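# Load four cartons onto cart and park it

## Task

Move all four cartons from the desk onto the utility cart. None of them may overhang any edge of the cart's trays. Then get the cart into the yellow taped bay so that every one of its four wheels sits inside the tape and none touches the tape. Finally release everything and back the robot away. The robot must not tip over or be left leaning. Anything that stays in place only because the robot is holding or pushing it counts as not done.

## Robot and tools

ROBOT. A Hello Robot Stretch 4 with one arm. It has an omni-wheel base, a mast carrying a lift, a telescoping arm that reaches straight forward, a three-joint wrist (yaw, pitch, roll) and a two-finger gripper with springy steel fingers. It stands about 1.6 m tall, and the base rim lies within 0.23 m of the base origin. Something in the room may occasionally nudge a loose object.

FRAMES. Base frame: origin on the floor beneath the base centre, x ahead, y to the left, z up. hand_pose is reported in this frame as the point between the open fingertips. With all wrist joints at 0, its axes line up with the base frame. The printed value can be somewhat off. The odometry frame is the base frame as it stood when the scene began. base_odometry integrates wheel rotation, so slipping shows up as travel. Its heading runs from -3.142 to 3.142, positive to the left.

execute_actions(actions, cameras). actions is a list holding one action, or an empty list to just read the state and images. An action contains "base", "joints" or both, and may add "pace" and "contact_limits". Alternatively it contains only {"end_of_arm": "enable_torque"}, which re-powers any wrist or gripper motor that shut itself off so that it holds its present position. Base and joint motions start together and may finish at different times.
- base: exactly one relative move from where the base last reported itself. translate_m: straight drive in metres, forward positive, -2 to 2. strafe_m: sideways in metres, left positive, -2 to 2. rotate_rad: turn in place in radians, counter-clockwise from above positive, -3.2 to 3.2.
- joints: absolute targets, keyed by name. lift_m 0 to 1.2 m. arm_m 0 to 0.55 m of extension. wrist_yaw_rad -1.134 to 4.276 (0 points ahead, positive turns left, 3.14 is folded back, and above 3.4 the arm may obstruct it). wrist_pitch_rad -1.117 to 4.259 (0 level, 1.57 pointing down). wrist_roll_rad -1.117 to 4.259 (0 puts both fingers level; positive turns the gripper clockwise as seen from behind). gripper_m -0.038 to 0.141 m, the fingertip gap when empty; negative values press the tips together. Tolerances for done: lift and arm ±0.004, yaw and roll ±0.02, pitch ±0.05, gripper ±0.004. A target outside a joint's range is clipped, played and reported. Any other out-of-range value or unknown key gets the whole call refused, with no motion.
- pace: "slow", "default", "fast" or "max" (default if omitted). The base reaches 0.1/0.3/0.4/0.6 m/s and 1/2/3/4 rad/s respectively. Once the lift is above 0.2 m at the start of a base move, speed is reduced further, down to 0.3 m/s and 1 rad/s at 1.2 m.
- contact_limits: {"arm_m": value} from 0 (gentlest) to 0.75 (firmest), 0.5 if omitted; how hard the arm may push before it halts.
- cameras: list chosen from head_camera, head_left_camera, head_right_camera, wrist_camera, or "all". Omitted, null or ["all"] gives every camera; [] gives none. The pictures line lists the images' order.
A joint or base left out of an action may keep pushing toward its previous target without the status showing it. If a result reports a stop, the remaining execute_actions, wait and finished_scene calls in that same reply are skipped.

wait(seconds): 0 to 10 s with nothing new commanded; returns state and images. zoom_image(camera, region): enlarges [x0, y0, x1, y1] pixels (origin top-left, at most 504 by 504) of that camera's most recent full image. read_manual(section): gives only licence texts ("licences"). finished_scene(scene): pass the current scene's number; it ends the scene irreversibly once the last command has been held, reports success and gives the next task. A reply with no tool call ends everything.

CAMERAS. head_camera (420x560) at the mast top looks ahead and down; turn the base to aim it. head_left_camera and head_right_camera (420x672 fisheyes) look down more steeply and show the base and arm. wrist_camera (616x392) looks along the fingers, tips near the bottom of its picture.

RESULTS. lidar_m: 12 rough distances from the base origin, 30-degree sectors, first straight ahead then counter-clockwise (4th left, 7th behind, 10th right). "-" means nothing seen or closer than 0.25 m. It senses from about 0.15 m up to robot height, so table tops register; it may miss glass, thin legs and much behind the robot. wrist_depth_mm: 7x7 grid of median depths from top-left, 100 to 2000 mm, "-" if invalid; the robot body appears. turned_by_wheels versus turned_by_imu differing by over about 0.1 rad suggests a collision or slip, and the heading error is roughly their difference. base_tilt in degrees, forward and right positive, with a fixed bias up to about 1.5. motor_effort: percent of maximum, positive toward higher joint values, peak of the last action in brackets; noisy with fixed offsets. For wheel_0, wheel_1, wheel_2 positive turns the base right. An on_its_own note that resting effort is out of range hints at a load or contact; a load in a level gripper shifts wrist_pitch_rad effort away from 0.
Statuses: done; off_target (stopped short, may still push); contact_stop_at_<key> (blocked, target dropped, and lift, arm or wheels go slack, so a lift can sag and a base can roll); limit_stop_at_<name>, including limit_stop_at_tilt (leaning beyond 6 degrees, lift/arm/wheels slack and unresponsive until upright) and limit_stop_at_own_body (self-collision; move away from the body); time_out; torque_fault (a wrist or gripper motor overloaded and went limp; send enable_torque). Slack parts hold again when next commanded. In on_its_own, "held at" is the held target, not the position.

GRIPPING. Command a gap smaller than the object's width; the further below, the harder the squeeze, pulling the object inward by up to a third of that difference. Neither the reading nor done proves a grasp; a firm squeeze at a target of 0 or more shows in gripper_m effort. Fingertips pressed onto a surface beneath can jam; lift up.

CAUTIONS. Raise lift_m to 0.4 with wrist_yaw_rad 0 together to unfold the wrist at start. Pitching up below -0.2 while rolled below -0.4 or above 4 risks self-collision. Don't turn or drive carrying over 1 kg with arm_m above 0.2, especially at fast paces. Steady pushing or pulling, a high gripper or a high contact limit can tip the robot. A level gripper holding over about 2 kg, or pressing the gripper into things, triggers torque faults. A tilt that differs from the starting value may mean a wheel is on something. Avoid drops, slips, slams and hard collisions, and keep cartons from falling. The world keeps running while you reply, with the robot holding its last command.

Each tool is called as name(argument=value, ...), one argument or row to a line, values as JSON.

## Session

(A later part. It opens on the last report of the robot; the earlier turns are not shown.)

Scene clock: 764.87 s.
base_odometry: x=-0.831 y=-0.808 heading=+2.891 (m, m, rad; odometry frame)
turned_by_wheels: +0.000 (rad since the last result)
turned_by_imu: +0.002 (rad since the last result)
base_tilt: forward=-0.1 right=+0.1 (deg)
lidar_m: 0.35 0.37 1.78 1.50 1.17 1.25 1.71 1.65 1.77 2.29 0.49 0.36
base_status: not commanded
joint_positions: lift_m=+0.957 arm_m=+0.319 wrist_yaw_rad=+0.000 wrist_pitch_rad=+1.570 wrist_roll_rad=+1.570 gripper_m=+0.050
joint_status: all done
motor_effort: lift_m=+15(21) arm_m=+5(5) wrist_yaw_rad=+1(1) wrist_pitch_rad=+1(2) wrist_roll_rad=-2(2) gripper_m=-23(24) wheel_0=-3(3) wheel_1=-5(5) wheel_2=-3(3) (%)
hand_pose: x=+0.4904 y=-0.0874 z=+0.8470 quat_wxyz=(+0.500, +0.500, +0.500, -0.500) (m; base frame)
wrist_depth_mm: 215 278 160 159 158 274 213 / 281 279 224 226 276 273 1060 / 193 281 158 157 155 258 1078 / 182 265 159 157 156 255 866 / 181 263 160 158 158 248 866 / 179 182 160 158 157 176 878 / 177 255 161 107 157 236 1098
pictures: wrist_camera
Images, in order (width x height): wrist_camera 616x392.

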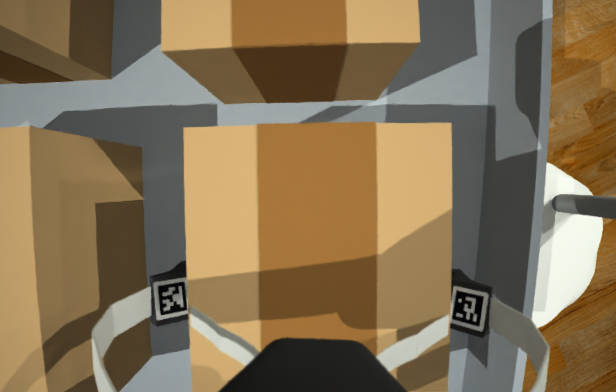

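execute_actions(
  actions=[
    {"joints": {"gripper_m": 0.135}},
  ],
  cameras=[],
)

execute_actions(
  actions=[
    {"joints": {"lift_m": 1.18}},
  ],
  cameras=["all"],
)

Scene clock: 770.97 s.
base_odometry: x=-0.831 y=-0.808 heading=+2.891 (m, m, rad; odometry frame)
turned_by_wheels: +0.000 (rad since the last result)
turned_by_imu: +0.002 (rad since the last result)
base_tilt: forward=-0.3 right=+0.1 (deg)
lidar_m: 0.35 0.38 1.79 1.51 1.18 1.25 1.69 1.64 1.76 2.32 0.48 0.38
base_status: not commanded
joint_positions: lift_m=+0.958 arm_m=+0.319 wrist_yaw_rad=-0.003 wrist_pitch_rad=+1.575 wrist_roll_rad=+1.570 gripper_m=+0.135
joint_status: all done
motor_effort: lift_m=+7(15) arm_m=+5(5) wrist_yaw_rad=+10(10) wrist_pitch_rad=-13(15) wrist_roll_rad=-1(2) gripper_m=+0(22) wheel_0=-1(3) wheel_1=-3(5) wheel_2=-3(3) (%)
hand_pose: x=+0.4887 y=-0.0874 z=+0.8476 quat_wxyz=(+0.499, +0.500, +0.500, -0.501) (m; base frame)
wrist_depth_mm: 213 286 169 168 167 281 1078 / 285 290 222 224 283 282 1078 / 204 291 290 169 169 281 1078 / 183 263 172 170 169 276 866 / 181 259 172 170 170 248 866 / 178 225 173 171 170 211 866 / 177 236 174 107 172 274 1098
pictures: none
No camera images: the call's "cameras" was empty. Leave "cameras" out to get every camera's image.

Scene clock: 772.97 s.
base_odometry: x=-0.831 y=-0.808 heading=+2.891 (m, m, rad; odometry frame)
turned_by_wheels: +0.000 (rad since the last result)
turned_by_imu: +0.001 (rad since the last result)
base_tilt: forward=-0.2 right=-0.1 (deg)
lidar_m: 0.35 0.37 1.82 1.53 1.20 1.26 2.32 1.66 1.77 2.30 0.48 0.35
base_status: not commanded
joint_positions: lift_m=+1.180 arm_m=+0.319 wrist_yaw_rad=+0.000 wrist_pitch_rad=+1.570 wrist_roll_rad=+1.570 gripper_m=+0.135
joint_status: all done
motor_effort: lift_m=+21(22) arm_m=+5(5) wrist_yaw_rad=+2(10) wrist_pitch_rad=+1(13) wrist_roll_rad=-1(1) gripper_m=+0(2) wheel_0=-1(1) wheel_1=-3(3) wheel_2=-3(3) (%)
hand_pose: x=+0.4903 y=-0.0874 z=+1.0694 quat_wxyz=(+0.500, +0.500, +0.500, -0.500) (m; base frame)
wrist_depth_mm: 436 384 496 377 492 1308 1281 / 445 387 500 382 496 1281 1308 / 480 512 504 413 500 1308 1255 / 492 392 504 387 508 1098 1308 / 496 392 504 387 488 1118 1308 / 500 392 512 389 439 217 1281 / 496 521 512 107 517 1336 1336
pictures: head_camera, head_left_camera, head_right_camera, wrist_camera
Images, in order (width x height): head_camera 420x560, head_left_camera 420x672, head_right_camera 420x672, wrist_camera 616x392.

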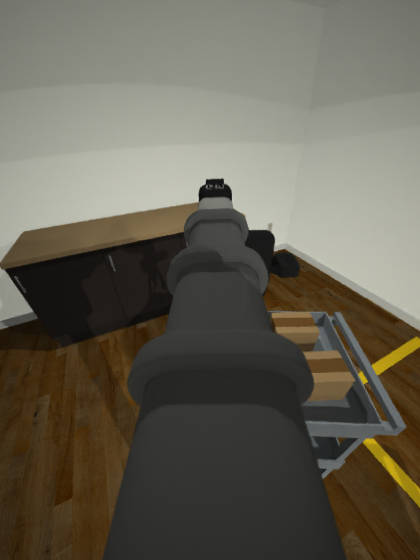

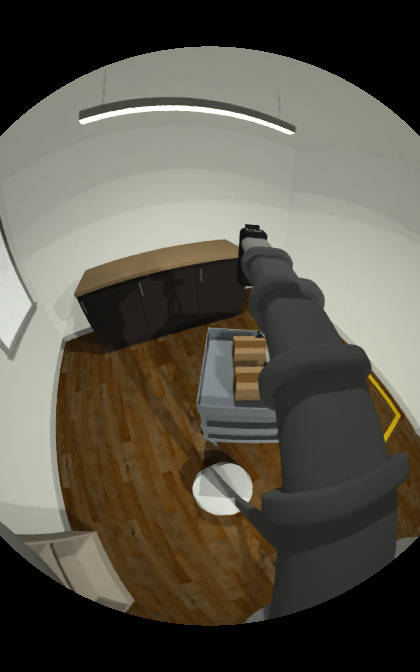

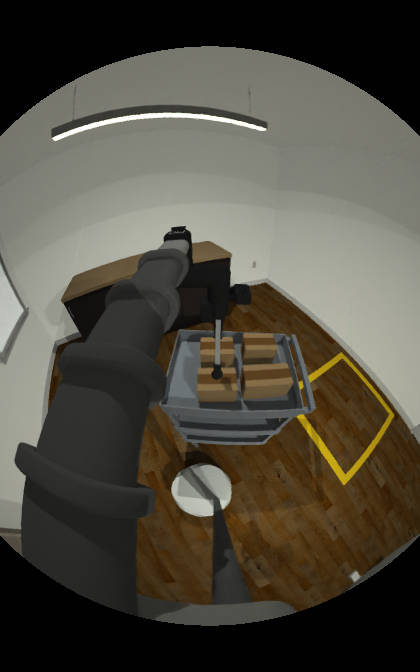

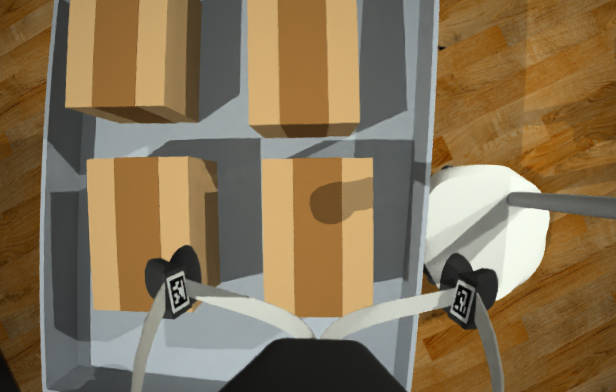

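execute_actions(
  actions=[
    {"base": {"strafe_m": -0.455}, "joints": {"arm_m": 0.41, "wrist_roll_rad": 0.0, "gripper_m": 0.08}},
  ],
  cameras=["wrist_camera", "head_right_camera"],
)

Scene clock: 875.63 s.
base_odometry: x=-0.718 y=-0.367 heading=+2.891 (m, m, rad; odometry frame)
turned_by_wheels: +0.000 (rad since the last result)
turned_by_imu: +0.002 (rad since the last result)
base_tilt: forward=-0.1 right=+0.0 (deg)
lidar_m: 0.33 0.35 0.50 1.96 1.60 1.68 1.79 1.46 2.36 1.88 1.83 1.95
base_status: done
joint_positions: lift_m=+1.180 arm_m=+0.409 wrist_yaw_rad=+0.000 wrist_pitch_rad=+1.570 wrist_roll_rad=+0.000 gripper_m=+0.080
joint_status: all done
motor_effort: lift_m=+20(22) arm_m=+5(4) wrist_yaw_rad=+2(2) wrist_pitch_rad=+1(0) wrist_roll_rad=-3(10) gripper_m=-2(4) wheel_0=+1(11) wheel_1=-2(12) wheel_2=+0(2) (%)
hand_pose: x=+0.5803 y=-0.0874 z=+1.0695 quat_wxyz=(+0.707, +0.000, +0.707, +0.000) (m; base frame)
wrist_depth_mm: 496 891 891 1281 1255 1281 1255 / 394 387 500 750 1336 1308 1229 / 394 389 504 831 1308 1281 1281 / 517 517 508 831 1308 1308 1281 / 402 402 452 842 1308 1308 1281 / 402 399 204 1138 201 1308 1281 / 517 512 521 107 1366 1336 1308
pictures: head_right_camera, wrist_camera
Images, in order (width x height): head_right_camera 420x672, wrist_camera 616x392.

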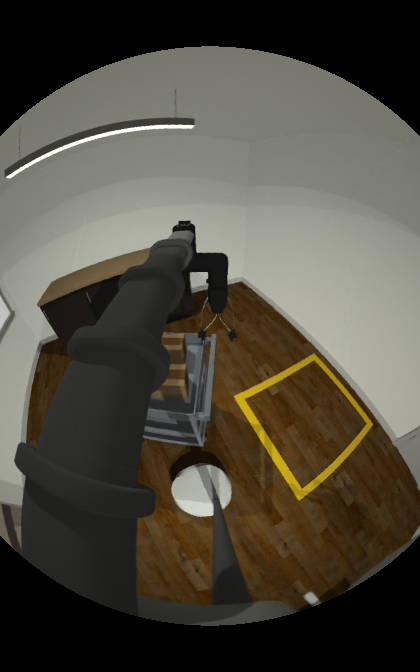

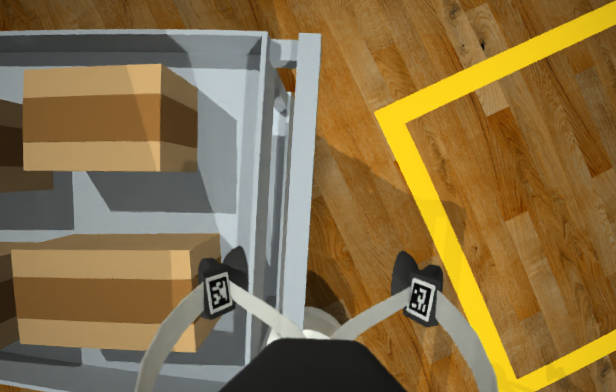

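zoom_image(
  camera="wrist_camera",
  region=[200, 20, 420, 160],
)

Region (200, 20, 420, 160) of wrist_camera's 616x392 image, scaled by 2.291; it fills the top 321 rows of this view, and the rest is white.

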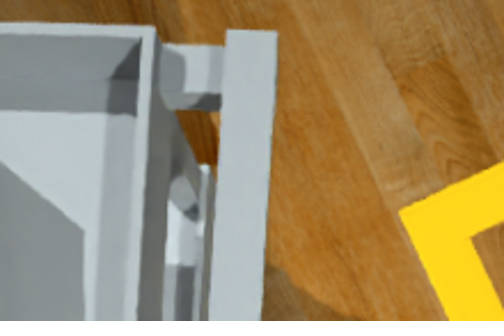

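execute_actions(
  actions=[],
  cameras=["head_camera"],
)

Scene clock: 989.33 s.
base_odometry: x=-0.718 y=-0.367 heading=+2.891 (m, m, rad; odometry frame)
turned_by_wheels: +0.000 (rad since the last result)
turned_by_imu: +0.001 (rad since the last result)
base_tilt: forward=-0.1 right=+0.0 (deg)
lidar_m: 0.32 0.35 0.51 1.94 1.58 1.69 1.81 1.45 2.34 1.87 1.83 1.94
base_status: done
joint_positions: lift_m=+1.180 arm_m=+0.409 wrist_yaw_rad=+0.000 wrist_pitch_rad=+1.570 wrist_roll_rad=+0.000 gripper_m=+0.080
joint_status: all done
motor_effort: lift_m=+20(22) arm_m=+5(4) wrist_yaw_rad=+1(2) wrist_pitch_rad=+1(0) wrist_roll_rad=-3(10) gripper_m=-3(4) wheel_0=+1(11) wheel_1=-1(12) wheel_2=+0(2) (%)
hand_pose: x=+0.5803 y=-0.0874 z=+1.0695 quat_wxyz=(+0.707, +0.000, +0.707, +0.000) (m; base frame)
wrist_depth_mm: 500 904 891 1308 1308 1281 1255 / 392 387 508 741 1308 1281 1281 / 392 392 508 820 1308 1308 1281 / 521 517 508 842 1308 1281 1281 / 402 402 455 842 1281 1336 1308 / 402 399 204 1138 200 1308 1308 / 508 512 521 107 1336 1281 1336
pictures: head_camera
Images, in order (width x height): head_camera 420x560.

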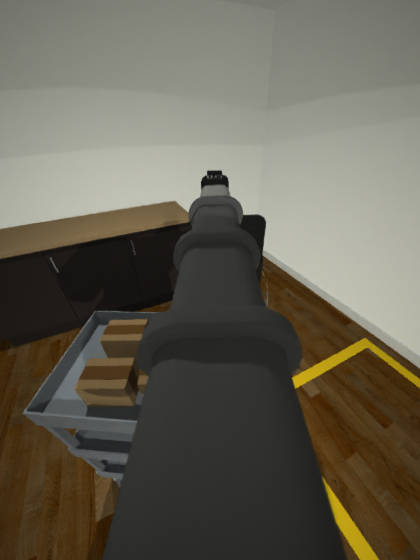

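execute_actions(
  actions=[
    {"base":{"strafe_m":1.05},"joints":{"arm_m":0.0,"wrist_pitch_rad":0.0,"gripper_m":0.141}},
  ],
  cameras=[],
)

execute_actions(
  actions=[
    {"base":{"rotate_rad":-1.53},"joints":{"lift_m":0.63}},
  ],
)

Scene clock: 1001.93 s.
base_odometry: x=-0.979 y=-1.384 heading=+2.891 (m, m, rad; odometry frame)
turned_by_wheels: +0.000 (rad since the last result)
turned_by_imu: +0.003 (rad since the last result)
base_tilt: forward=-0.3 right=+0.1 (deg)
lidar_m: 1.45 1.40 1.27 0.94 0.93 0.76 1.02 1.93 2.06 2.84 0.57 0.62
base_status: done
joint_positions: lift_m=+1.180 arm_m=+0.001 wrist_yaw_rad=+0.000 wrist_pitch_rad=+0.002 wrist_roll_rad=+0.000 gripper_m=+0.141
joint_status: all done
motor_effort: lift_m=+20(20) arm_m=-5(5) wrist_yaw_rad=+2(1) wrist_pitch_rad=-6(11) wrist_roll_rad=-2(3) gripper_m=+0(2) wheel_0=-2(11) wheel_1=+2(12) wheel_2=+0(0) (%)
hand_pose: x=+0.4603 y=-0.0874 z=+1.3574 quat_wxyz=(+1.000, +0.000, +0.001, +0.000) (m; base frame)
wrist_depth_mm: 1576 1708 1808 - - - - / 1576 1756 1921 - - - - / 1618 1708 1921 - - - - / 1618 1756 1983 - - - - / 1661 1708 1983 - - - - / 1537 1281 1366 1499 1618 208 - / 1098 1205 1308 107 1618 1756 -
pictures: none
No camera images: the call's "cameras" was empty. Leave "cameras" out to get every camera's image.

Scene clock: 1005.07 s.
base_odometry: x=-0.979 y=-1.384 heading=+1.362 (m, m, rad; odometry frame)
turned_by_wheels: -1.529 (rad since the last result)
turned_by_imu: -1.571 (rad since the last result)
base_tilt: forward=-0.1 right=+0.0 (deg)
lidar_m: 2.84 0.57 0.65 1.45 1.42 1.27 0.95 0.92 0.75 0.99 1.91 2.06
base_status: done
joint_positions: lift_m=+0.630 arm_m=+0.001 wrist_yaw_rad=+0.000 wrist_pitch_rad=+0.002 wrist_roll_rad=+0.000 gripper_m=+0.141
joint_status: all done
motor_effort: lift_m=+14(18) arm_m=-5(5) wrist_yaw_rad=+1(2) wrist_pitch_rad=-6(6) wrist_roll_rad=-2(2) gripper_m=-1(1) wheel_0=+6(5) wheel_1=+3(5) wheel_2=+4(7) (%)
hand_pose: x=+0.4603 y=-0.0874 z=+0.8079 quat_wxyz=(+1.000, +0.000, +0.001, +0.000) (m; base frame)
wrist_depth_mm: - - - - - - - / - - - - - - - / - - - - - - - / 609 842 - - - - - / - - - - - - - / 878 831 - - - 207 - / 768 842 1863 107 1921 1808 1756
pictures: head_camera, head_left_camera, head_right_camera, wrist_camera
Images, in order (width x height): head_camera 420x560, head_left_camera 420x672, head_right_camera 420x672, wrist_camera 616x392.

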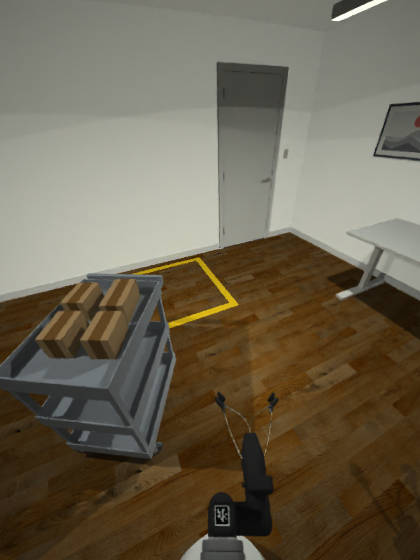

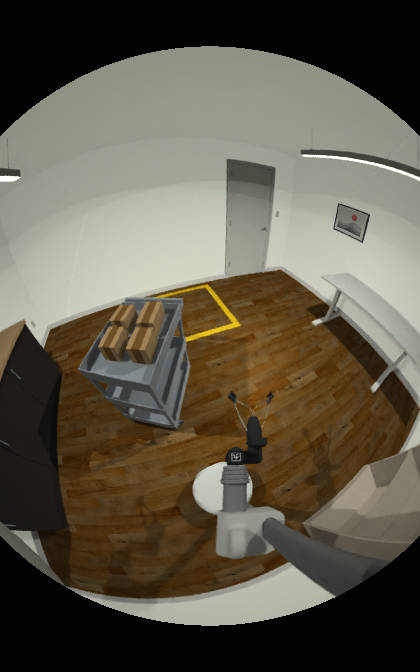

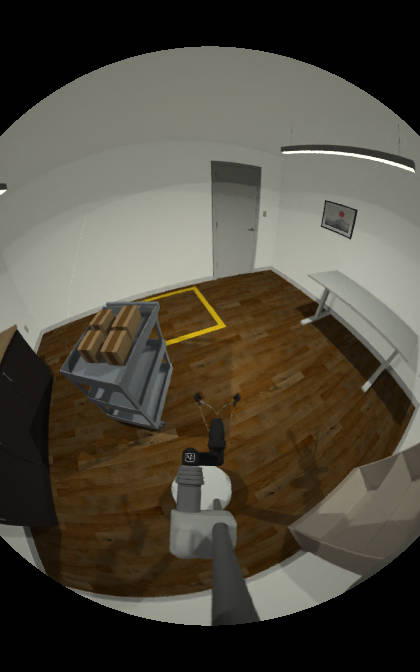

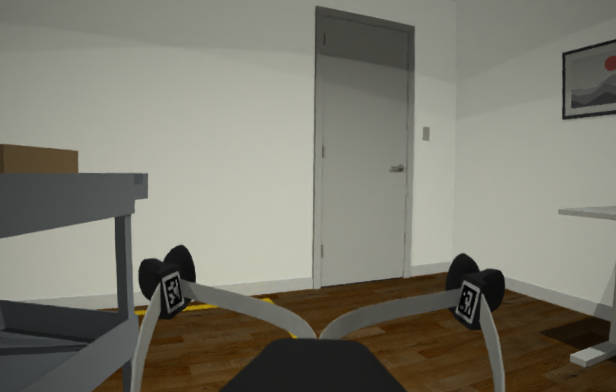

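execute_actions(
  actions=[
    {"base":{"translate_m":-0.12}},
  ],
  cameras=[],
)

execute_actions(
  actions=[
    {"base":{"strafe_m":0.66}},
  ],
  cameras=["head_camera","wrist_camera"],
)

Scene clock: 1022.90 s.
base_odometry: x=-1.004 y=-1.502 heading=+1.361 (m, m, rad; odometry frame)
turned_by_wheels: +0.000 (rad since the last result)
turned_by_imu: +0.002 (rad since the last result)
base_tilt: forward=-0.2 right=+0.0 (deg)
lidar_m: 1.25 0.66 0.82 1.39 1.37 1.11 0.85 0.82 0.67 0.81 1.95 2.08
base_status: done
joint_positions: lift_m=+0.630 arm_m=+0.001 wrist_yaw_rad=+0.000 wrist_pitch_rad=+0.002 wrist_roll_rad=+0.000 gripper_m=+0.141
joint_status: not commanded
motor_effort: lift_m=+13(14) arm_m=-5(5) wrist_yaw_rad=+1(2) wrist_pitch_rad=-5(6) wrist_roll_rad=-2(2) gripper_m=-1(0) wheel_0=-3(6) wheel_1=-2(10) wheel_2=+1(13) (%)
hand_pose: x=+0.4603 y=-0.0874 z=+0.8079 quat_wxyz=(+1.000, +0.000, +0.001, +0.000) (m; base frame)
wrist_depth_mm: - - - - - - - / - - - - - - - / - - - - - - - / 621 904 - - - - - / - - - - - - - / 1008 976 - - - 208 - / 750 854 1863 107 1921 1708 1756
pictures: none
No camera images: the call's "cameras" was empty. Leave "cameras" out to get every camera's image.

Scene clock: 1026.43 s.
base_odometry: x=-1.649 y=-1.364 heading=+1.361 (m, m, rad; odometry frame)
turned_by_wheels: +0.000 (rad since the last result)
turned_by_imu: +0.002 (rad since the last result)
base_tilt: forward=-0.1 right=+0.0 (deg)
lidar_m: 0.58 2.62 0.98 0.77 0.76 0.84 1.12 1.08 1.16 1.33 2.57 0.59
base_status: done
joint_positions: lift_m=+0.630 arm_m=+0.001 wrist_yaw_rad=+0.000 wrist_pitch_rad=+0.002 wrist_roll_rad=+0.000 gripper_m=+0.141
joint_status: not commanded
motor_effort: lift_m=+14(14) arm_m=-5(5) wrist_yaw_rad=+1(1) wrist_pitch_rad=-6(6) wrist_roll_rad=-3(2) gripper_m=-2(0) wheel_0=-2(9) wheel_1=+1(14) wheel_2=+0(1) (%)
hand_pose: x=+0.4603 y=-0.0874 z=+0.8079 quat_wxyz=(+1.000, +0.000, +0.001, +0.000) (m; base frame)
wrist_depth_mm: - - - - - - - / - - - - - - - / - - - - 500 - - / - 387 373 364 359 347 - / - 384 373 366 357 345 - / - 399 1008 1008 976 207 - / 1756 1576 778 107 788 1138 1808
pictures: head_camera, wrist_camera
Images, in order (width x height): head_camera 420x560, wrist_camera 616x392.

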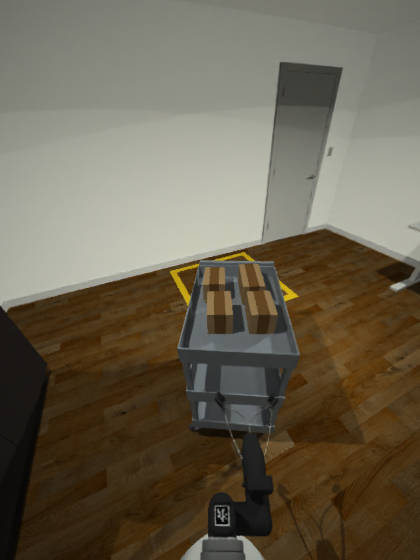

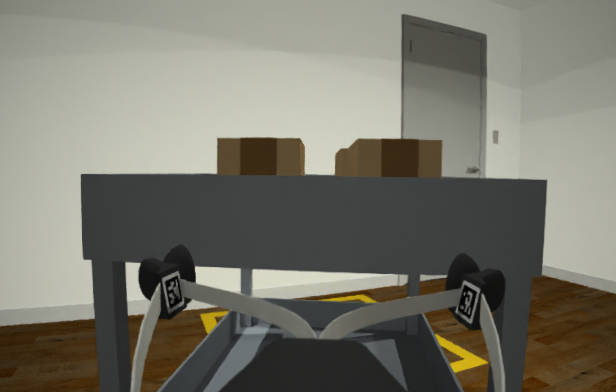

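execute_actions(
  actions=[
    {"base":{"rotate_rad":-0.09},"joints":{"lift_m":0.665}},
  ],
  cameras=[],
)

execute_actions(
  actions=[
    {"base":{"strafe_m":0.055}},
  ],
  cameras=["head_camera","wrist_camera"],
)

Scene clock: 1047.70 s.
base_odometry: x=-1.649 y=-1.364 heading=+1.272 (m, m, rad; odometry frame)
turned_by_wheels: -0.089 (rad since the last result)
turned_by_imu: -0.091 (rad since the last result)
base_tilt: forward=-0.2 right=+0.0 (deg)
lidar_m: 0.58 0.61 1.05 0.79 0.76 0.82 1.12 1.10 1.14 1.32 2.57 0.60
base_status: done
joint_positions: lift_m=+0.665 arm_m=+0.001 wrist_yaw_rad=+0.000 wrist_pitch_rad=+0.002 wrist_roll_rad=+0.000 gripper_m=+0.141
joint_status: all done
motor_effort: lift_m=+22(22) arm_m=-4(5) wrist_yaw_rad=+2(1) wrist_pitch_rad=-6(6) wrist_roll_rad=-2(2) gripper_m=-2(3) wheel_0=+2(6) wheel_1=+3(6) wheel_2=+4(8) (%)
hand_pose: x=+0.4603 y=-0.0874 z=+0.8422 quat_wxyz=(+1.000, +0.000, +0.001, +0.000) (m; base frame)
wrist_depth_mm: - - - - - - - / - - - - - - - / - - - - - - - / - 661 512 517 521 - - / 377 377 370 370 368 - - / 384 375 373 373 370 208 - / 399 1808 866 107 991 1708 1921
pictures: none
No camera images: the call's "cameras" was empty. Leave "cameras" out to get every camera's image.

Scene clock: 1048.87 s.
base_odometry: x=-1.702 y=-1.348 heading=+1.272 (m, m, rad; odometry frame)
turned_by_wheels: +0.000 (rad since the last result)
turned_by_imu: +0.000 (rad since the last result)
base_tilt: forward=-0.2 right=+0.1 (deg)
lidar_m: 0.57 2.58 1.00 0.74 0.71 0.77 1.14 1.12 1.17 1.39 2.62 0.60
base_status: done
joint_positions: lift_m=+0.665 arm_m=+0.001 wrist_yaw_rad=+0.000 wrist_pitch_rad=+0.002 wrist_roll_rad=+0.000 gripper_m=+0.141
joint_status: not commanded
motor_effort: lift_m=+22(22) arm_m=-5(5) wrist_yaw_rad=+1(1) wrist_pitch_rad=-6(6) wrist_roll_rad=-2(3) gripper_m=+0(1) wheel_0=+0(7) wheel_1=+2(12) wheel_2=+0(4) (%)
hand_pose: x=+0.4603 y=-0.0874 z=+0.8422 quat_wxyz=(+1.000, +0.000, +0.001, +0.000) (m; base frame)
wrist_depth_mm: - - - - - - - / - - - - - - - / - - - - - - - / - - 512 535 521 - - / - 370 370 370 368 368 - / - 375 375 373 370 207 - / 1808 404 854 107 917 1661 1863
pictures: head_camera, wrist_camera
Images, in order (width x height): head_camera 420x560, wrist_camera 616x392.

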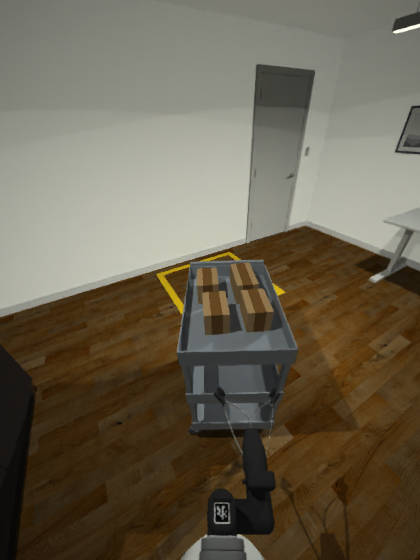

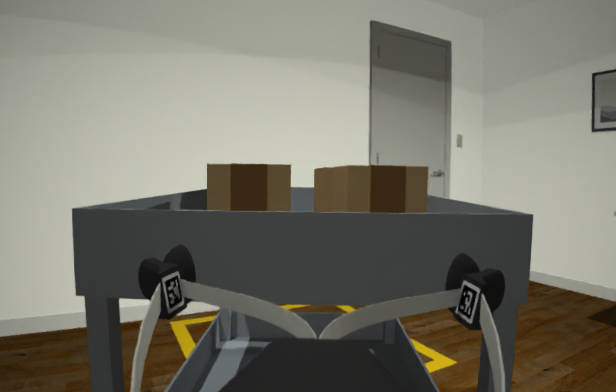

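execute_actions(
  actions=[
    {"base":{"translate_m":0.2},"joints":{"lift_m":0.695}},
  ],
  cameras=["head_camera","wrist_camera"],
)

Scene clock: 1057.83 s.
base_odometry: x=-1.643 y=-1.157 heading=+1.272 (m, m, rad; odometry frame)
turned_by_wheels: +0.000 (rad since the last result)
turned_by_imu: +0.007 (rad since the last result)
base_tilt: forward=-0.1 right=+0.2 (deg)
lidar_m: 0.45 0.49 1.11 0.85 0.80 0.86 1.33 1.29 1.36 1.41 2.52 0.48
base_status: done
joint_positions: lift_m=+0.695 arm_m=-0.001 wrist_yaw_rad=-0.001 wrist_pitch_rad=+0.002 wrist_roll_rad=+0.000 gripper_m=+0.141
joint_status: all done
motor_effort: lift_m=+21(22) arm_m=+4(5) wrist_yaw_rad=+4(31) wrist_pitch_rad=-5(6) wrist_roll_rad=-1(2) gripper_m=+0(3) wheel_0=+1(8) wheel_1=+2(11) wheel_2=-5(16) (%)
hand_pose: x=+0.4586 y=-0.0876 z=+0.8724 quat_wxyz=(+1.000, +0.000, +0.001, +0.000) (m; base frame)
wrist_depth_mm: 1863 - - - - - - / 1921 - - - - - - / 1983 - - - - - - / 1863 - 389 866 389 - - / 349 445 394 591 392 394 - / 259 255 250 246 241 206 236 / 263 257 252 107 244 239 236
pictures: head_camera, wrist_camera
Images, in order (width x height): head_camera 420x560, wrist_camera 616x392.

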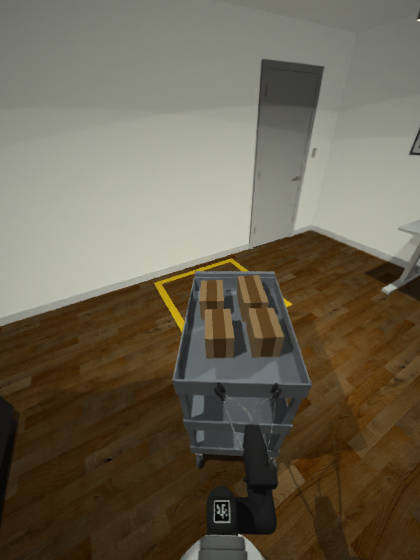

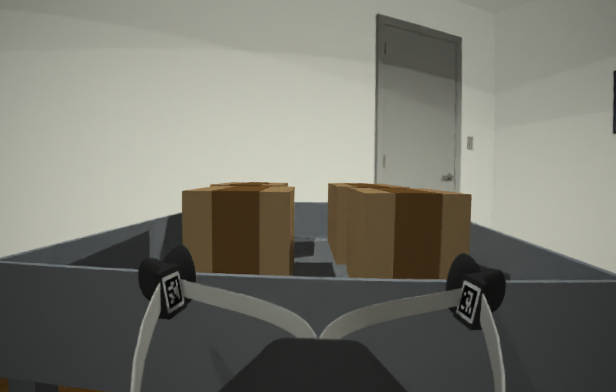

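execute_actions(
  actions=[
    {"base":{"translate_m":0.5}},
  ],
  cameras=["head_camera","wrist_camera"],
)

Scene clock: 1066.20 s.
base_odometry: x=-1.496 y=-0.679 heading=+1.272 (m, m, rad; odometry frame)
turned_by_wheels: +0.000 (rad since the last result)
turned_by_imu: -0.001 (rad since the last result)
base_tilt: forward=-0.1 right=-0.2 (deg)
lidar_m: 0.51 1.96 2.07 1.09 1.04 1.12 1.80 1.74 1.61 2.05 2.26 0.48
base_status: done
joint_positions: lift_m=+0.695 arm_m=-0.001 wrist_yaw_rad=+0.000 wrist_pitch_rad=+0.002 wrist_roll_rad=+0.000 gripper_m=+0.141
joint_status: not commanded
motor_effort: lift_m=+21(21) arm_m=+4(4) wrist_yaw_rad=+2(63) wrist_pitch_rad=-5(5) wrist_roll_rad=+0(0) gripper_m=-1(4) wheel_0=+3(9) wheel_1=+1(9) wheel_2=+0(22) (%)
hand_pose: x=+0.4586 y=-0.0875 z=+0.8724 quat_wxyz=(+1.000, +0.000, +0.001, +0.000) (m; base frame)
wrist_depth_mm: 1537 1708 1863 - - - - / 1537 1576 1921 - - - - / 1576 1661 1921 - - - - / 1576 1756 1921 - 439 854 375 / 1499 1708 373 449 427 364 342 / 1618 1661 349 303 262 207 217 / 1576 1756 1808 107 264 236 215
pictures: head_camera, wrist_camera
Images, in order (width x height): head_camera 420x560, wrist_camera 616x392.

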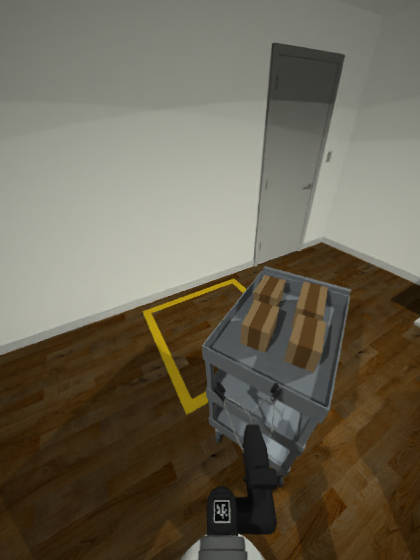

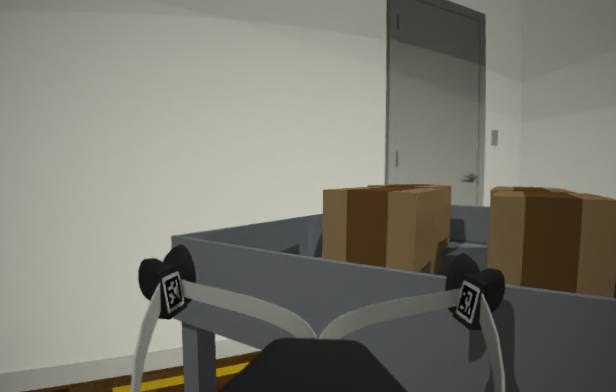

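execute_actions(
  actions=[
    {"base":{"translate_m":-0.15},"joints":{"lift_m":0.5}},
  ],
  cameras=[],
)

execute_actions(
  actions=[
    {"base":{"strafe_m":-0.26}},
  ],
  cameras=["head_camera","wrist_camera"],
)

Scene clock: 1128.60 s.
base_odometry: x=-1.540 y=-0.823 heading=+1.272 (m, m, rad; odometry frame)
turned_by_wheels: +0.000 (rad since the last result)
turned_by_imu: +0.002 (rad since the last result)
base_tilt: forward=+0.0 right=+0.0 (deg)
lidar_m: 0.64 2.11 1.37 1.01 0.98 1.03 1.66 1.58 1.54 1.87 2.34 0.60
base_status: done
joint_positions: lift_m=+0.500 arm_m=-0.001 wrist_yaw_rad=+0.000 wrist_pitch_rad=+0.002 wrist_roll_rad=+0.000 gripper_m=+0.141
joint_status: all done
motor_effort: lift_m=+13(19) arm_m=+5(5) wrist_yaw_rad=+2(2) wrist_pitch_rad=-5(5) wrist_roll_rad=-1(1) gripper_m=-2(1) wheel_0=-1(8) wheel_1=-2(5) wheel_2=+1(12) (%)
hand_pose: x=+0.4586 y=-0.0874 z=+0.6780 quat_wxyz=(+1.000, +0.000, +0.001, +0.000) (m; base frame)
wrist_depth_mm: 1661 1756 - - - - - / 1661 1808 1921 459 397 345 319 / 1661 1863 1983 480 418 392 324 / 1661 1756 1983 - - - - / 1661 1863 - - 1008 - 585 / 1661 1756 544 699 654 207 661 / 1464 1499 574 107 418 535 517
pictures: none
No camera images: the call's "cameras" was empty. Leave "cameras" out to get every camera's image.

Scene clock: 1130.77 s.
base_odometry: x=-1.292 y=-0.899 heading=+1.272 (m, m, rad; odometry frame)
turned_by_wheels: +0.000 (rad since the last result)
turned_by_imu: +0.001 (rad since the last result)
base_tilt: forward=-0.1 right=+0.1 (deg)
lidar_m: 0.53 0.69 2.34 1.26 1.21 1.28 1.54 1.47 1.32 1.69 2.12 0.78
base_status: done
joint_positions: lift_m=+0.500 arm_m=-0.001 wrist_yaw_rad=+0.000 wrist_pitch_rad=+0.002 wrist_roll_rad=+0.000 gripper_m=+0.141
joint_status: not commanded
motor_effort: lift_m=+13(13) arm_m=+4(4) wrist_yaw_rad=+1(1) wrist_pitch_rad=-5(5) wrist_roll_rad=+0(1) gripper_m=-1(2) wheel_0=+2(10) wheel_1=+0(9) wheel_2=+0(2) (%)
hand_pose: x=+0.4586 y=-0.0874 z=+0.6780 quat_wxyz=(+1.000, +0.000, +0.001, +0.000) (m; base frame)
wrist_depth_mm: 1756 1983 355 334 - - - / 1756 418 340 330 544 - - / 559 452 445 347 597 - - / 1708 1983 - - - - - / 1863 1983 - 991 - - - / 615 621 647 334 654 208 - / 585 459 564 107 591 1464 1537
pictures: head_camera, wrist_camera
Images, in order (width x height): head_camera 420x560, wrist_camera 616x392.

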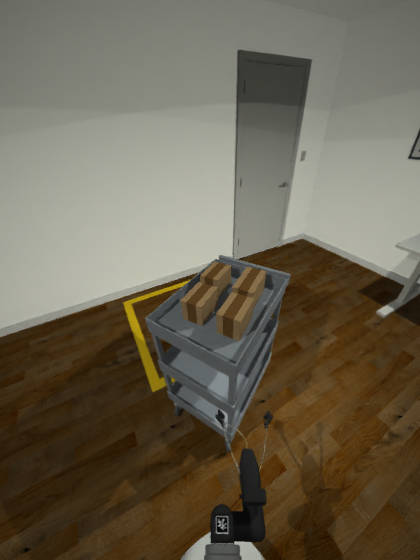

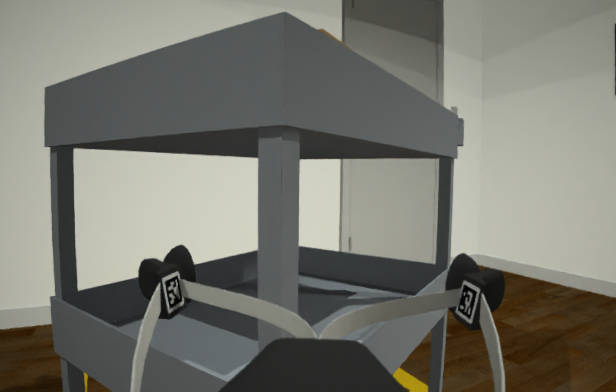

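execute_actions(
  actions=[
    {"base":{"strafe_m":0.034},"joints":{"lift_m":0.53}},
  ],
  cameras=[],
)

execute_actions(
  actions=[
    {"base":{"translate_m":0.11}},
  ],
  cameras=["wrist_camera"],
)

Scene clock: 1203.60 s.
base_odometry: x=-1.324 y=-0.889 heading=+1.272 (m, m, rad; odometry frame)
turned_by_wheels: +0.000 (rad since the last result)
turned_by_imu: +0.001 (rad since the last result)
base_tilt: forward=-0.1 right=+0.0 (deg)
lidar_m: 0.54 0.73 2.33 1.23 1.17 1.24 1.55 1.48 1.36 1.70 2.14 0.68
base_status: done
joint_positions: lift_m=+0.530 arm_m=-0.001 wrist_yaw_rad=+0.000 wrist_pitch_rad=+0.002 wrist_roll_rad=+0.000 gripper_m=+0.141
joint_status: all done
motor_effort: lift_m=+21(25) arm_m=+4(4) wrist_yaw_rad=+1(1) wrist_pitch_rad=-6(5) wrist_roll_rad=+0(1) gripper_m=-1(1) wheel_0=+0(10) wheel_1=+1(9) wheel_2=+0(0) (%)
hand_pose: x=+0.4586 y=-0.0874 z=+0.7073 quat_wxyz=(+1.000, +0.000, +0.001, +0.000) (m; base frame)
wrist_depth_mm: 1756 1863 - - - - - / 1756 1808 377 317 - - - / 1756 455 368 320 427 - - / 1808 1921 - 1042 - - - / 1756 1863 - 991 - - - / 1756 621 723 327 732 208 - / 1464 504 627 107 564 1430 1618
pictures: none
No camera images: the call's "cameras" was empty. Leave "cameras" out to get every camera's image.

Scene clock: 1205.20 s.
base_odometry: x=-1.292 y=-0.784 heading=+1.273 (m, m, rad; odometry frame)
turned_by_wheels: +0.000 (rad since the last result)
turned_by_imu: +0.001 (rad since the last result)
base_tilt: forward=-0.2 right=+0.0 (deg)
lidar_m: 0.41 0.60 2.22 1.30 1.23 1.31 1.65 1.58 1.41 1.83 2.10 0.50
base_status: done
joint_positions: lift_m=+0.530 arm_m=-0.001 wrist_yaw_rad=+0.000 wrist_pitch_rad=+0.002 wrist_roll_rad=+0.000 gripper_m=+0.141
joint_status: not commanded
motor_effort: lift_m=+21(21) arm_m=+5(4) wrist_yaw_rad=+2(1) wrist_pitch_rad=-5(5) wrist_roll_rad=+0(1) gripper_m=+0(1) wheel_0=+3(6) wheel_1=+3(5) wheel_2=+0(12) (%)
hand_pose: x=+0.4586 y=-0.0874 z=+0.7073 quat_wxyz=(+1.000, +0.000, +0.001, +0.000) (m; base frame)
wrist_depth_mm: 1618 1708 231 199 - - - / 377 287 233 202 259 - - / 364 298 240 204 266 574 - / 1708 1863 - 212 - - - / 1708 1808 - 213 - - - / 1708 634 707 211 723 207 - / 492 559 621 107 634 647 1576
pictures: wrist_camera
Images, in order (width x height): wrist_camera 616x392.

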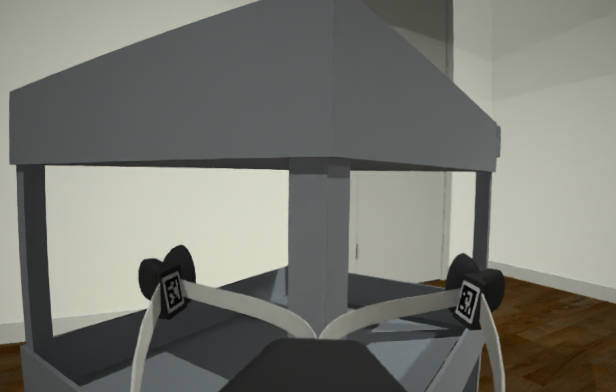

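execute_actions(
  actions=[
    {"joints":{"gripper_m":-0.01}},
  ],
  cameras=["wrist_camera"],
)

Scene clock: 1212.50 s.
base_odometry: x=-1.292 y=-0.784 heading=+1.273 (m, m, rad; odometry frame)
turned_by_wheels: +0.000 (rad since the last result)
turned_by_imu: +0.002 (rad since the last result)
base_tilt: forward=-0.2 right=+0.1 (deg)
lidar_m: 0.42 0.57 2.21 1.27 1.23 1.30 1.66 1.57 1.43 1.85 2.08 0.49
base_status: not commanded
joint_positions: lift_m=+0.530 arm_m=+0.000 wrist_yaw_rad=-0.001 wrist_pitch_rad=+0.002 wrist_roll_rad=+0.000 gripper_m=-0.009
joint_status: all done
motor_effort: lift_m=+21(21) arm_m=+2(4) wrist_yaw_rad=+4(8) wrist_pitch_rad=-6(7) wrist_roll_rad=+0(0) gripper_m=-18(20) wheel_0=+3(3) wheel_1=+3(3) wheel_2=+0(0) (%)
hand_pose: x=+0.4589 y=-0.0877 z=+0.7072 quat_wxyz=(+1.000, +0.000, +0.001, +0.000) (m; base frame)
wrist_depth_mm: 1661 1708 219 186 245 - - / 336 267 219 189 247 - - / 338 278 226 193 270 580 - / 1708 1863 - 200 - - - / 1756 1863 - 202 - - - / 1708 1863 187 204 187 741 - / 488 544 615 107 591 466 1618
pictures: wrist_camera
Images, in order (width x height): wrist_camera 616x392.

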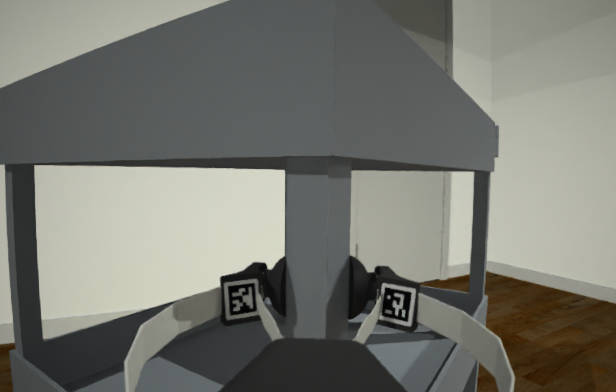

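execute_actions(
  actions=[
    {"base":{"strafe_m":-0.17},"joints":{"gripper_m":-0.03},"pace":"slow"},
  ],
  cameras=["head_camera","wrist_camera"],
)

Scene clock: 1218.70 s.
base_odometry: x=-1.129 y=-0.834 heading=+1.273 (m, m, rad; odometry frame)
turned_by_wheels: +0.000 (rad since the last result)
turned_by_imu: +0.003 (rad since the last result)
base_tilt: forward=-0.2 right=+0.1 (deg)
lidar_m: 0.41 0.50 2.31 1.43 1.39 1.47 1.57 1.50 1.27 1.73 1.94 2.05
base_status: done
joint_positions: lift_m=+0.530 arm_m=+0.000 wrist_yaw_rad=+0.007 wrist_pitch_rad=+0.003 wrist_roll_rad=+0.000 gripper_m=-0.029
joint_status: all done
on_its_own: wrist_yaw_rad is at rest, and its effort (-18) is outside its rest range (-13 to +13)
motor_effort: lift_m=+21(21) arm_m=+2(2) wrist_yaw_rad=-18(21) wrist_pitch_rad=-8(7) wrist_roll_rad=+0(0) gripper_m=-26(27) wheel_0=+5(13) wheel_1=-4(7) wheel_2=+2(2) (%)
hand_pose: x=+0.4596 y=-0.0855 z=+0.7071 quat_wxyz=(+1.000, +0.000, +0.001, +0.003) (m; base frame)
wrist_depth_mm: 245 220 198 185 - - - / 245 221 200 186 379 - - / 251 225 204 189 387 - - / 1756 1921 - 198 - - - / 1756 1863 - 198 - - - / 1708 661 186 199 183 - - / 508 569 621 107 676 1464 1661
pictures: head_camera, wrist_camera
Images, in order (width x height): head_camera 420x560, wrist_camera 616x392.

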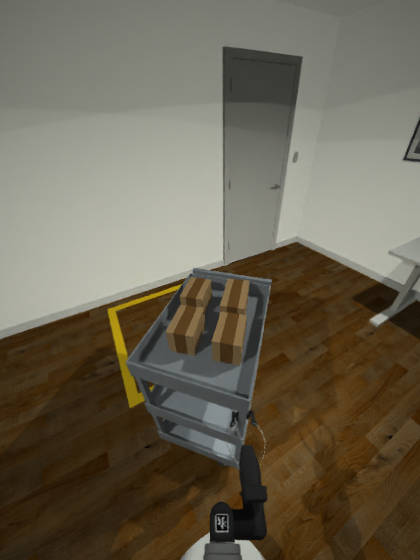

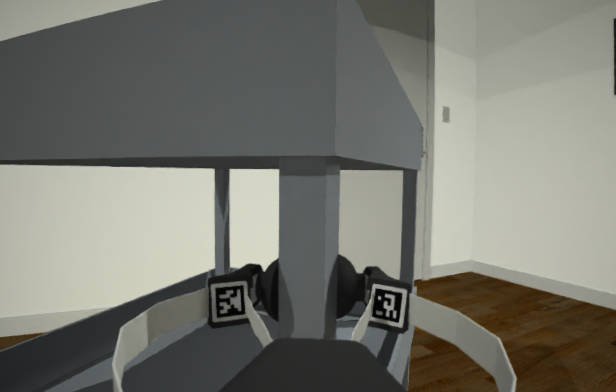

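zoom_image(
  camera="head_camera",
  region=[60, 230, 360, 480],
)

Region (60, 230, 360, 480) of head_camera's 420x560 image, scaled by 1.680, with more detail than that image has.

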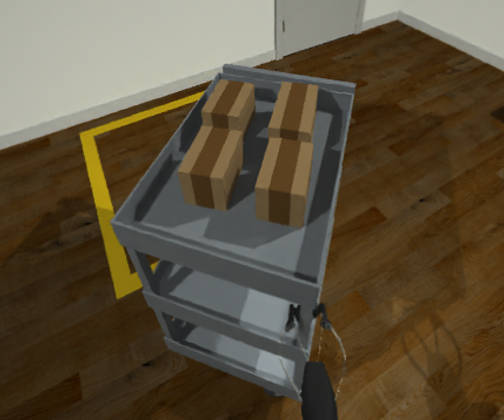

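execute_actions(
  actions=[
    {"base":{"rotate_rad":0.21},"pace":"slow"},
  ],
  cameras=[],
)

execute_actions(
  actions=[
    {"base":{"strafe_m":-0.15},"pace":"slow"},
  ],
  cameras=[],
)

execute_actions(
  actions=[
    {"base":{"rotate_rad":0.21},"pace":"slow"},
  ],
  cameras=[],
)

execute_actions(
  actions=[
    {"base":{"strafe_m":-0.15},"pace":"slow"},
  ],
  cameras=["head_camera","wrist_camera"],
)

Scene clock: 1275.93 s.
base_odometry: x=-1.129 y=-0.834 heading=+1.482 (m, m, rad; odometry frame)
turned_by_wheels: +0.209 (rad since the last result)
turned_by_imu: +0.216 (rad since the last result)
base_tilt: forward=-0.2 right=-0.1 (deg)
lidar_m: 0.40 0.61 1.63 1.39 1.37 1.78 1.51 1.28 1.36 1.93 1.95 0.44
base_status: done
joint_positions: lift_m=+0.530 arm_m=+0.000 wrist_yaw_rad=-0.003 wrist_pitch_rad=+0.002 wrist_roll_rad=+0.000 gripper_m=-0.030
joint_status: not commanded
motor_effort: lift_m=+21(21) arm_m=+2(3) wrist_yaw_rad=+9(39) wrist_pitch_rad=-6(7) wrist_roll_rad=+0(0) gripper_m=-18(25) wheel_0=-4(12) wheel_1=-4(12) wheel_2=-8(12) (%)
hand_pose: x=+0.4588 y=-0.0882 z=+0.7073 quat_wxyz=(+1.000, +0.000, +0.001, -0.001) (m; base frame)
wrist_depth_mm: 1708 1808 208 174 214 - - / 394 270 208 175 216 427 - / 370 283 217 177 233 384 - / 452 1921 - 187 - - - / 1808 1921 - 189 - - - / 1808 1921 183 189 185 699 - / 496 549 621 107 597 504 1576
pictures: none
No camera images: the call's "cameras" was empty. Leave "cameras" out to get every camera's image.

Scene clock: 1278.57 s.
base_odometry: x=-0.980 y=-0.847 heading=+1.482 (m, m, rad; odometry frame)
turned_by_wheels: +0.000 (rad since the last result)
turned_by_imu: +0.001 (rad since the last result)
base_tilt: forward=-0.1 right=+0.1 (deg)
lidar_m: 0.40 0.53 1.82 1.52 1.52 1.77 1.46 1.19 1.31 1.81 1.80 0.48
base_status: done
joint_positions: lift_m=+0.530 arm_m=+0.000 wrist_yaw_rad=+0.005 wrist_pitch_rad=+0.003 wrist_roll_rad=+0.000 gripper_m=-0.029
joint_status: not commanded
motor_effort: lift_m=+22(22) arm_m=+2(2) wrist_yaw_rad=-13(18) wrist_pitch_rad=-7(7) wrist_roll_rad=-1(1) gripper_m=-18(19) wheel_0=+4(9) wheel_1=-3(7) wheel_2=-1(6) (%)
hand_pose: x=+0.4594 y=-0.0860 z=+0.7072 quat_wxyz=(+1.000, +0.000, +0.001, +0.002) (m; base frame)
wrist_depth_mm: 1808 224 191 170 250 - - / 270 226 192 171 252 - - / 277 232 197 175 274 - - / 1863 1983 - 183 - - - / 1863 1983 - 185 - - - / 1863 1921 185 187 185 - - / 500 539 627 107 621 1397 1618
pictures: none
No camera images: the call's "cameras" was empty. Leave "cameras" out to get every camera's image.

Scene clock: 1279.77 s.
base_odometry: x=-0.980 y=-0.847 heading=+1.691 (m, m, rad; odometry frame)
turned_by_wheels: +0.209 (rad since the last result)
turned_by_imu: +0.215 (rad since the last result)
base_tilt: forward=-0.2 right=+0.0 (deg)
lidar_m: 0.39 0.68 1.63 1.52 1.56 1.59 1.45 1.18 1.49 1.79 1.84 0.43
base_status: done
joint_positions: lift_m=+0.530 arm_m=+0.000 wrist_yaw_rad=+0.000 wrist_pitch_rad=+0.002 wrist_roll_rad=+0.000 gripper_m=-0.030
joint_status: not commanded
motor_effort: lift_m=+21(21) arm_m=+2(2) wrist_yaw_rad=+1(38) wrist_pitch_rad=-6(7) wrist_roll_rad=-1(0) gripper_m=-18(20) wheel_0=-3(10) wheel_1=-3(9) wheel_2=-6(13) (%)
hand_pose: x=+0.4590 y=-0.0874 z=+0.7073 quat_wxyz=(+1.000, +0.000, +0.001, +0.000) (m; base frame)
wrist_depth_mm: 1921 1921 206 158 183 - - / 1921 304 207 159 185 262 - / 1983 330 217 164 195 264 407 / - - - 172 - - - / 1983 - - 174 - - - / 1921 - 184 175 182 723 640 / 1464 508 615 107 640 544 580
pictures: none
No camera images: the call's "cameras" was empty. Leave "cameras" out to get every camera's image.

Scene clock: 1282.40 s.
base_odometry: x=-0.831 y=-0.829 heading=+1.691 (m, m, rad; odometry frame)
turned_by_wheels: +0.000 (rad since the last result)
turned_by_imu: +0.002 (rad since the last result)
base_tilt: forward=-0.2 right=+0.0 (deg)
lidar_m: 0.39 0.58 1.79 1.68 1.73 1.57 1.16 1.17 1.47 1.63 1.69 0.42
base_status: done
joint_positions: lift_m=+0.530 arm_m=+0.000 wrist_yaw_rad=-0.001 wrist_pitch_rad=+0.002 wrist_roll_rad=+0.000 gripper_m=-0.030
joint_status: not commanded
motor_effort: lift_m=+21(22) arm_m=+3(2) wrist_yaw_rad=+3(12) wrist_pitch_rad=-5(6) wrist_roll_rad=-1(0) gripper_m=-13(16) wheel_0=+7(13) wheel_1=-1(7) wheel_2=+0(4) (%)
hand_pose: x=+0.4590 y=-0.0876 z=+0.7073 quat_wxyz=(+1.000, +0.000, +0.001, +0.000) (m; base frame)
wrist_depth_mm: 1921 232 179 148 182 - - / 319 233 180 148 183 319 - / 342 244 187 153 197 322 - / - - - 162 - - - / - - - 163 - - - / 1756 - 184 161 185 676 - / 473 525 615 107 621 508 1661
pictures: head_camera, wrist_camera
Images, in order (width x height): head_camera 420x560, wrist_camera 616x392.

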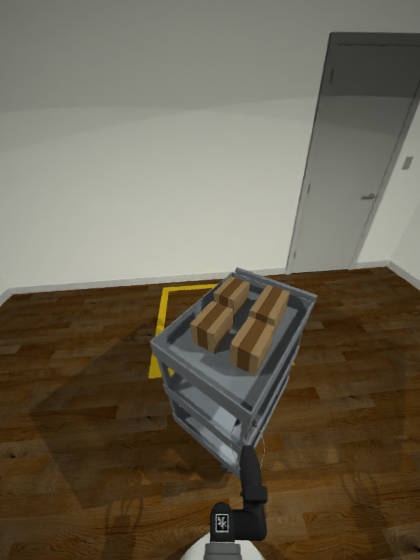

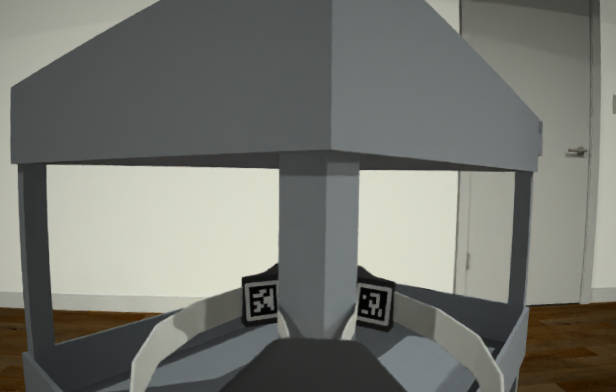

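zoom_image(
  camera="head_camera",
  region=[100, 230, 400, 480],
)

Region (100, 230, 400, 480) of head_camera's 420x560 image, scaled by 1.680, with more detail than that image has.

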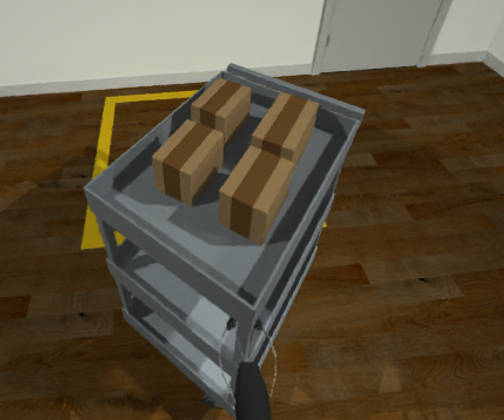

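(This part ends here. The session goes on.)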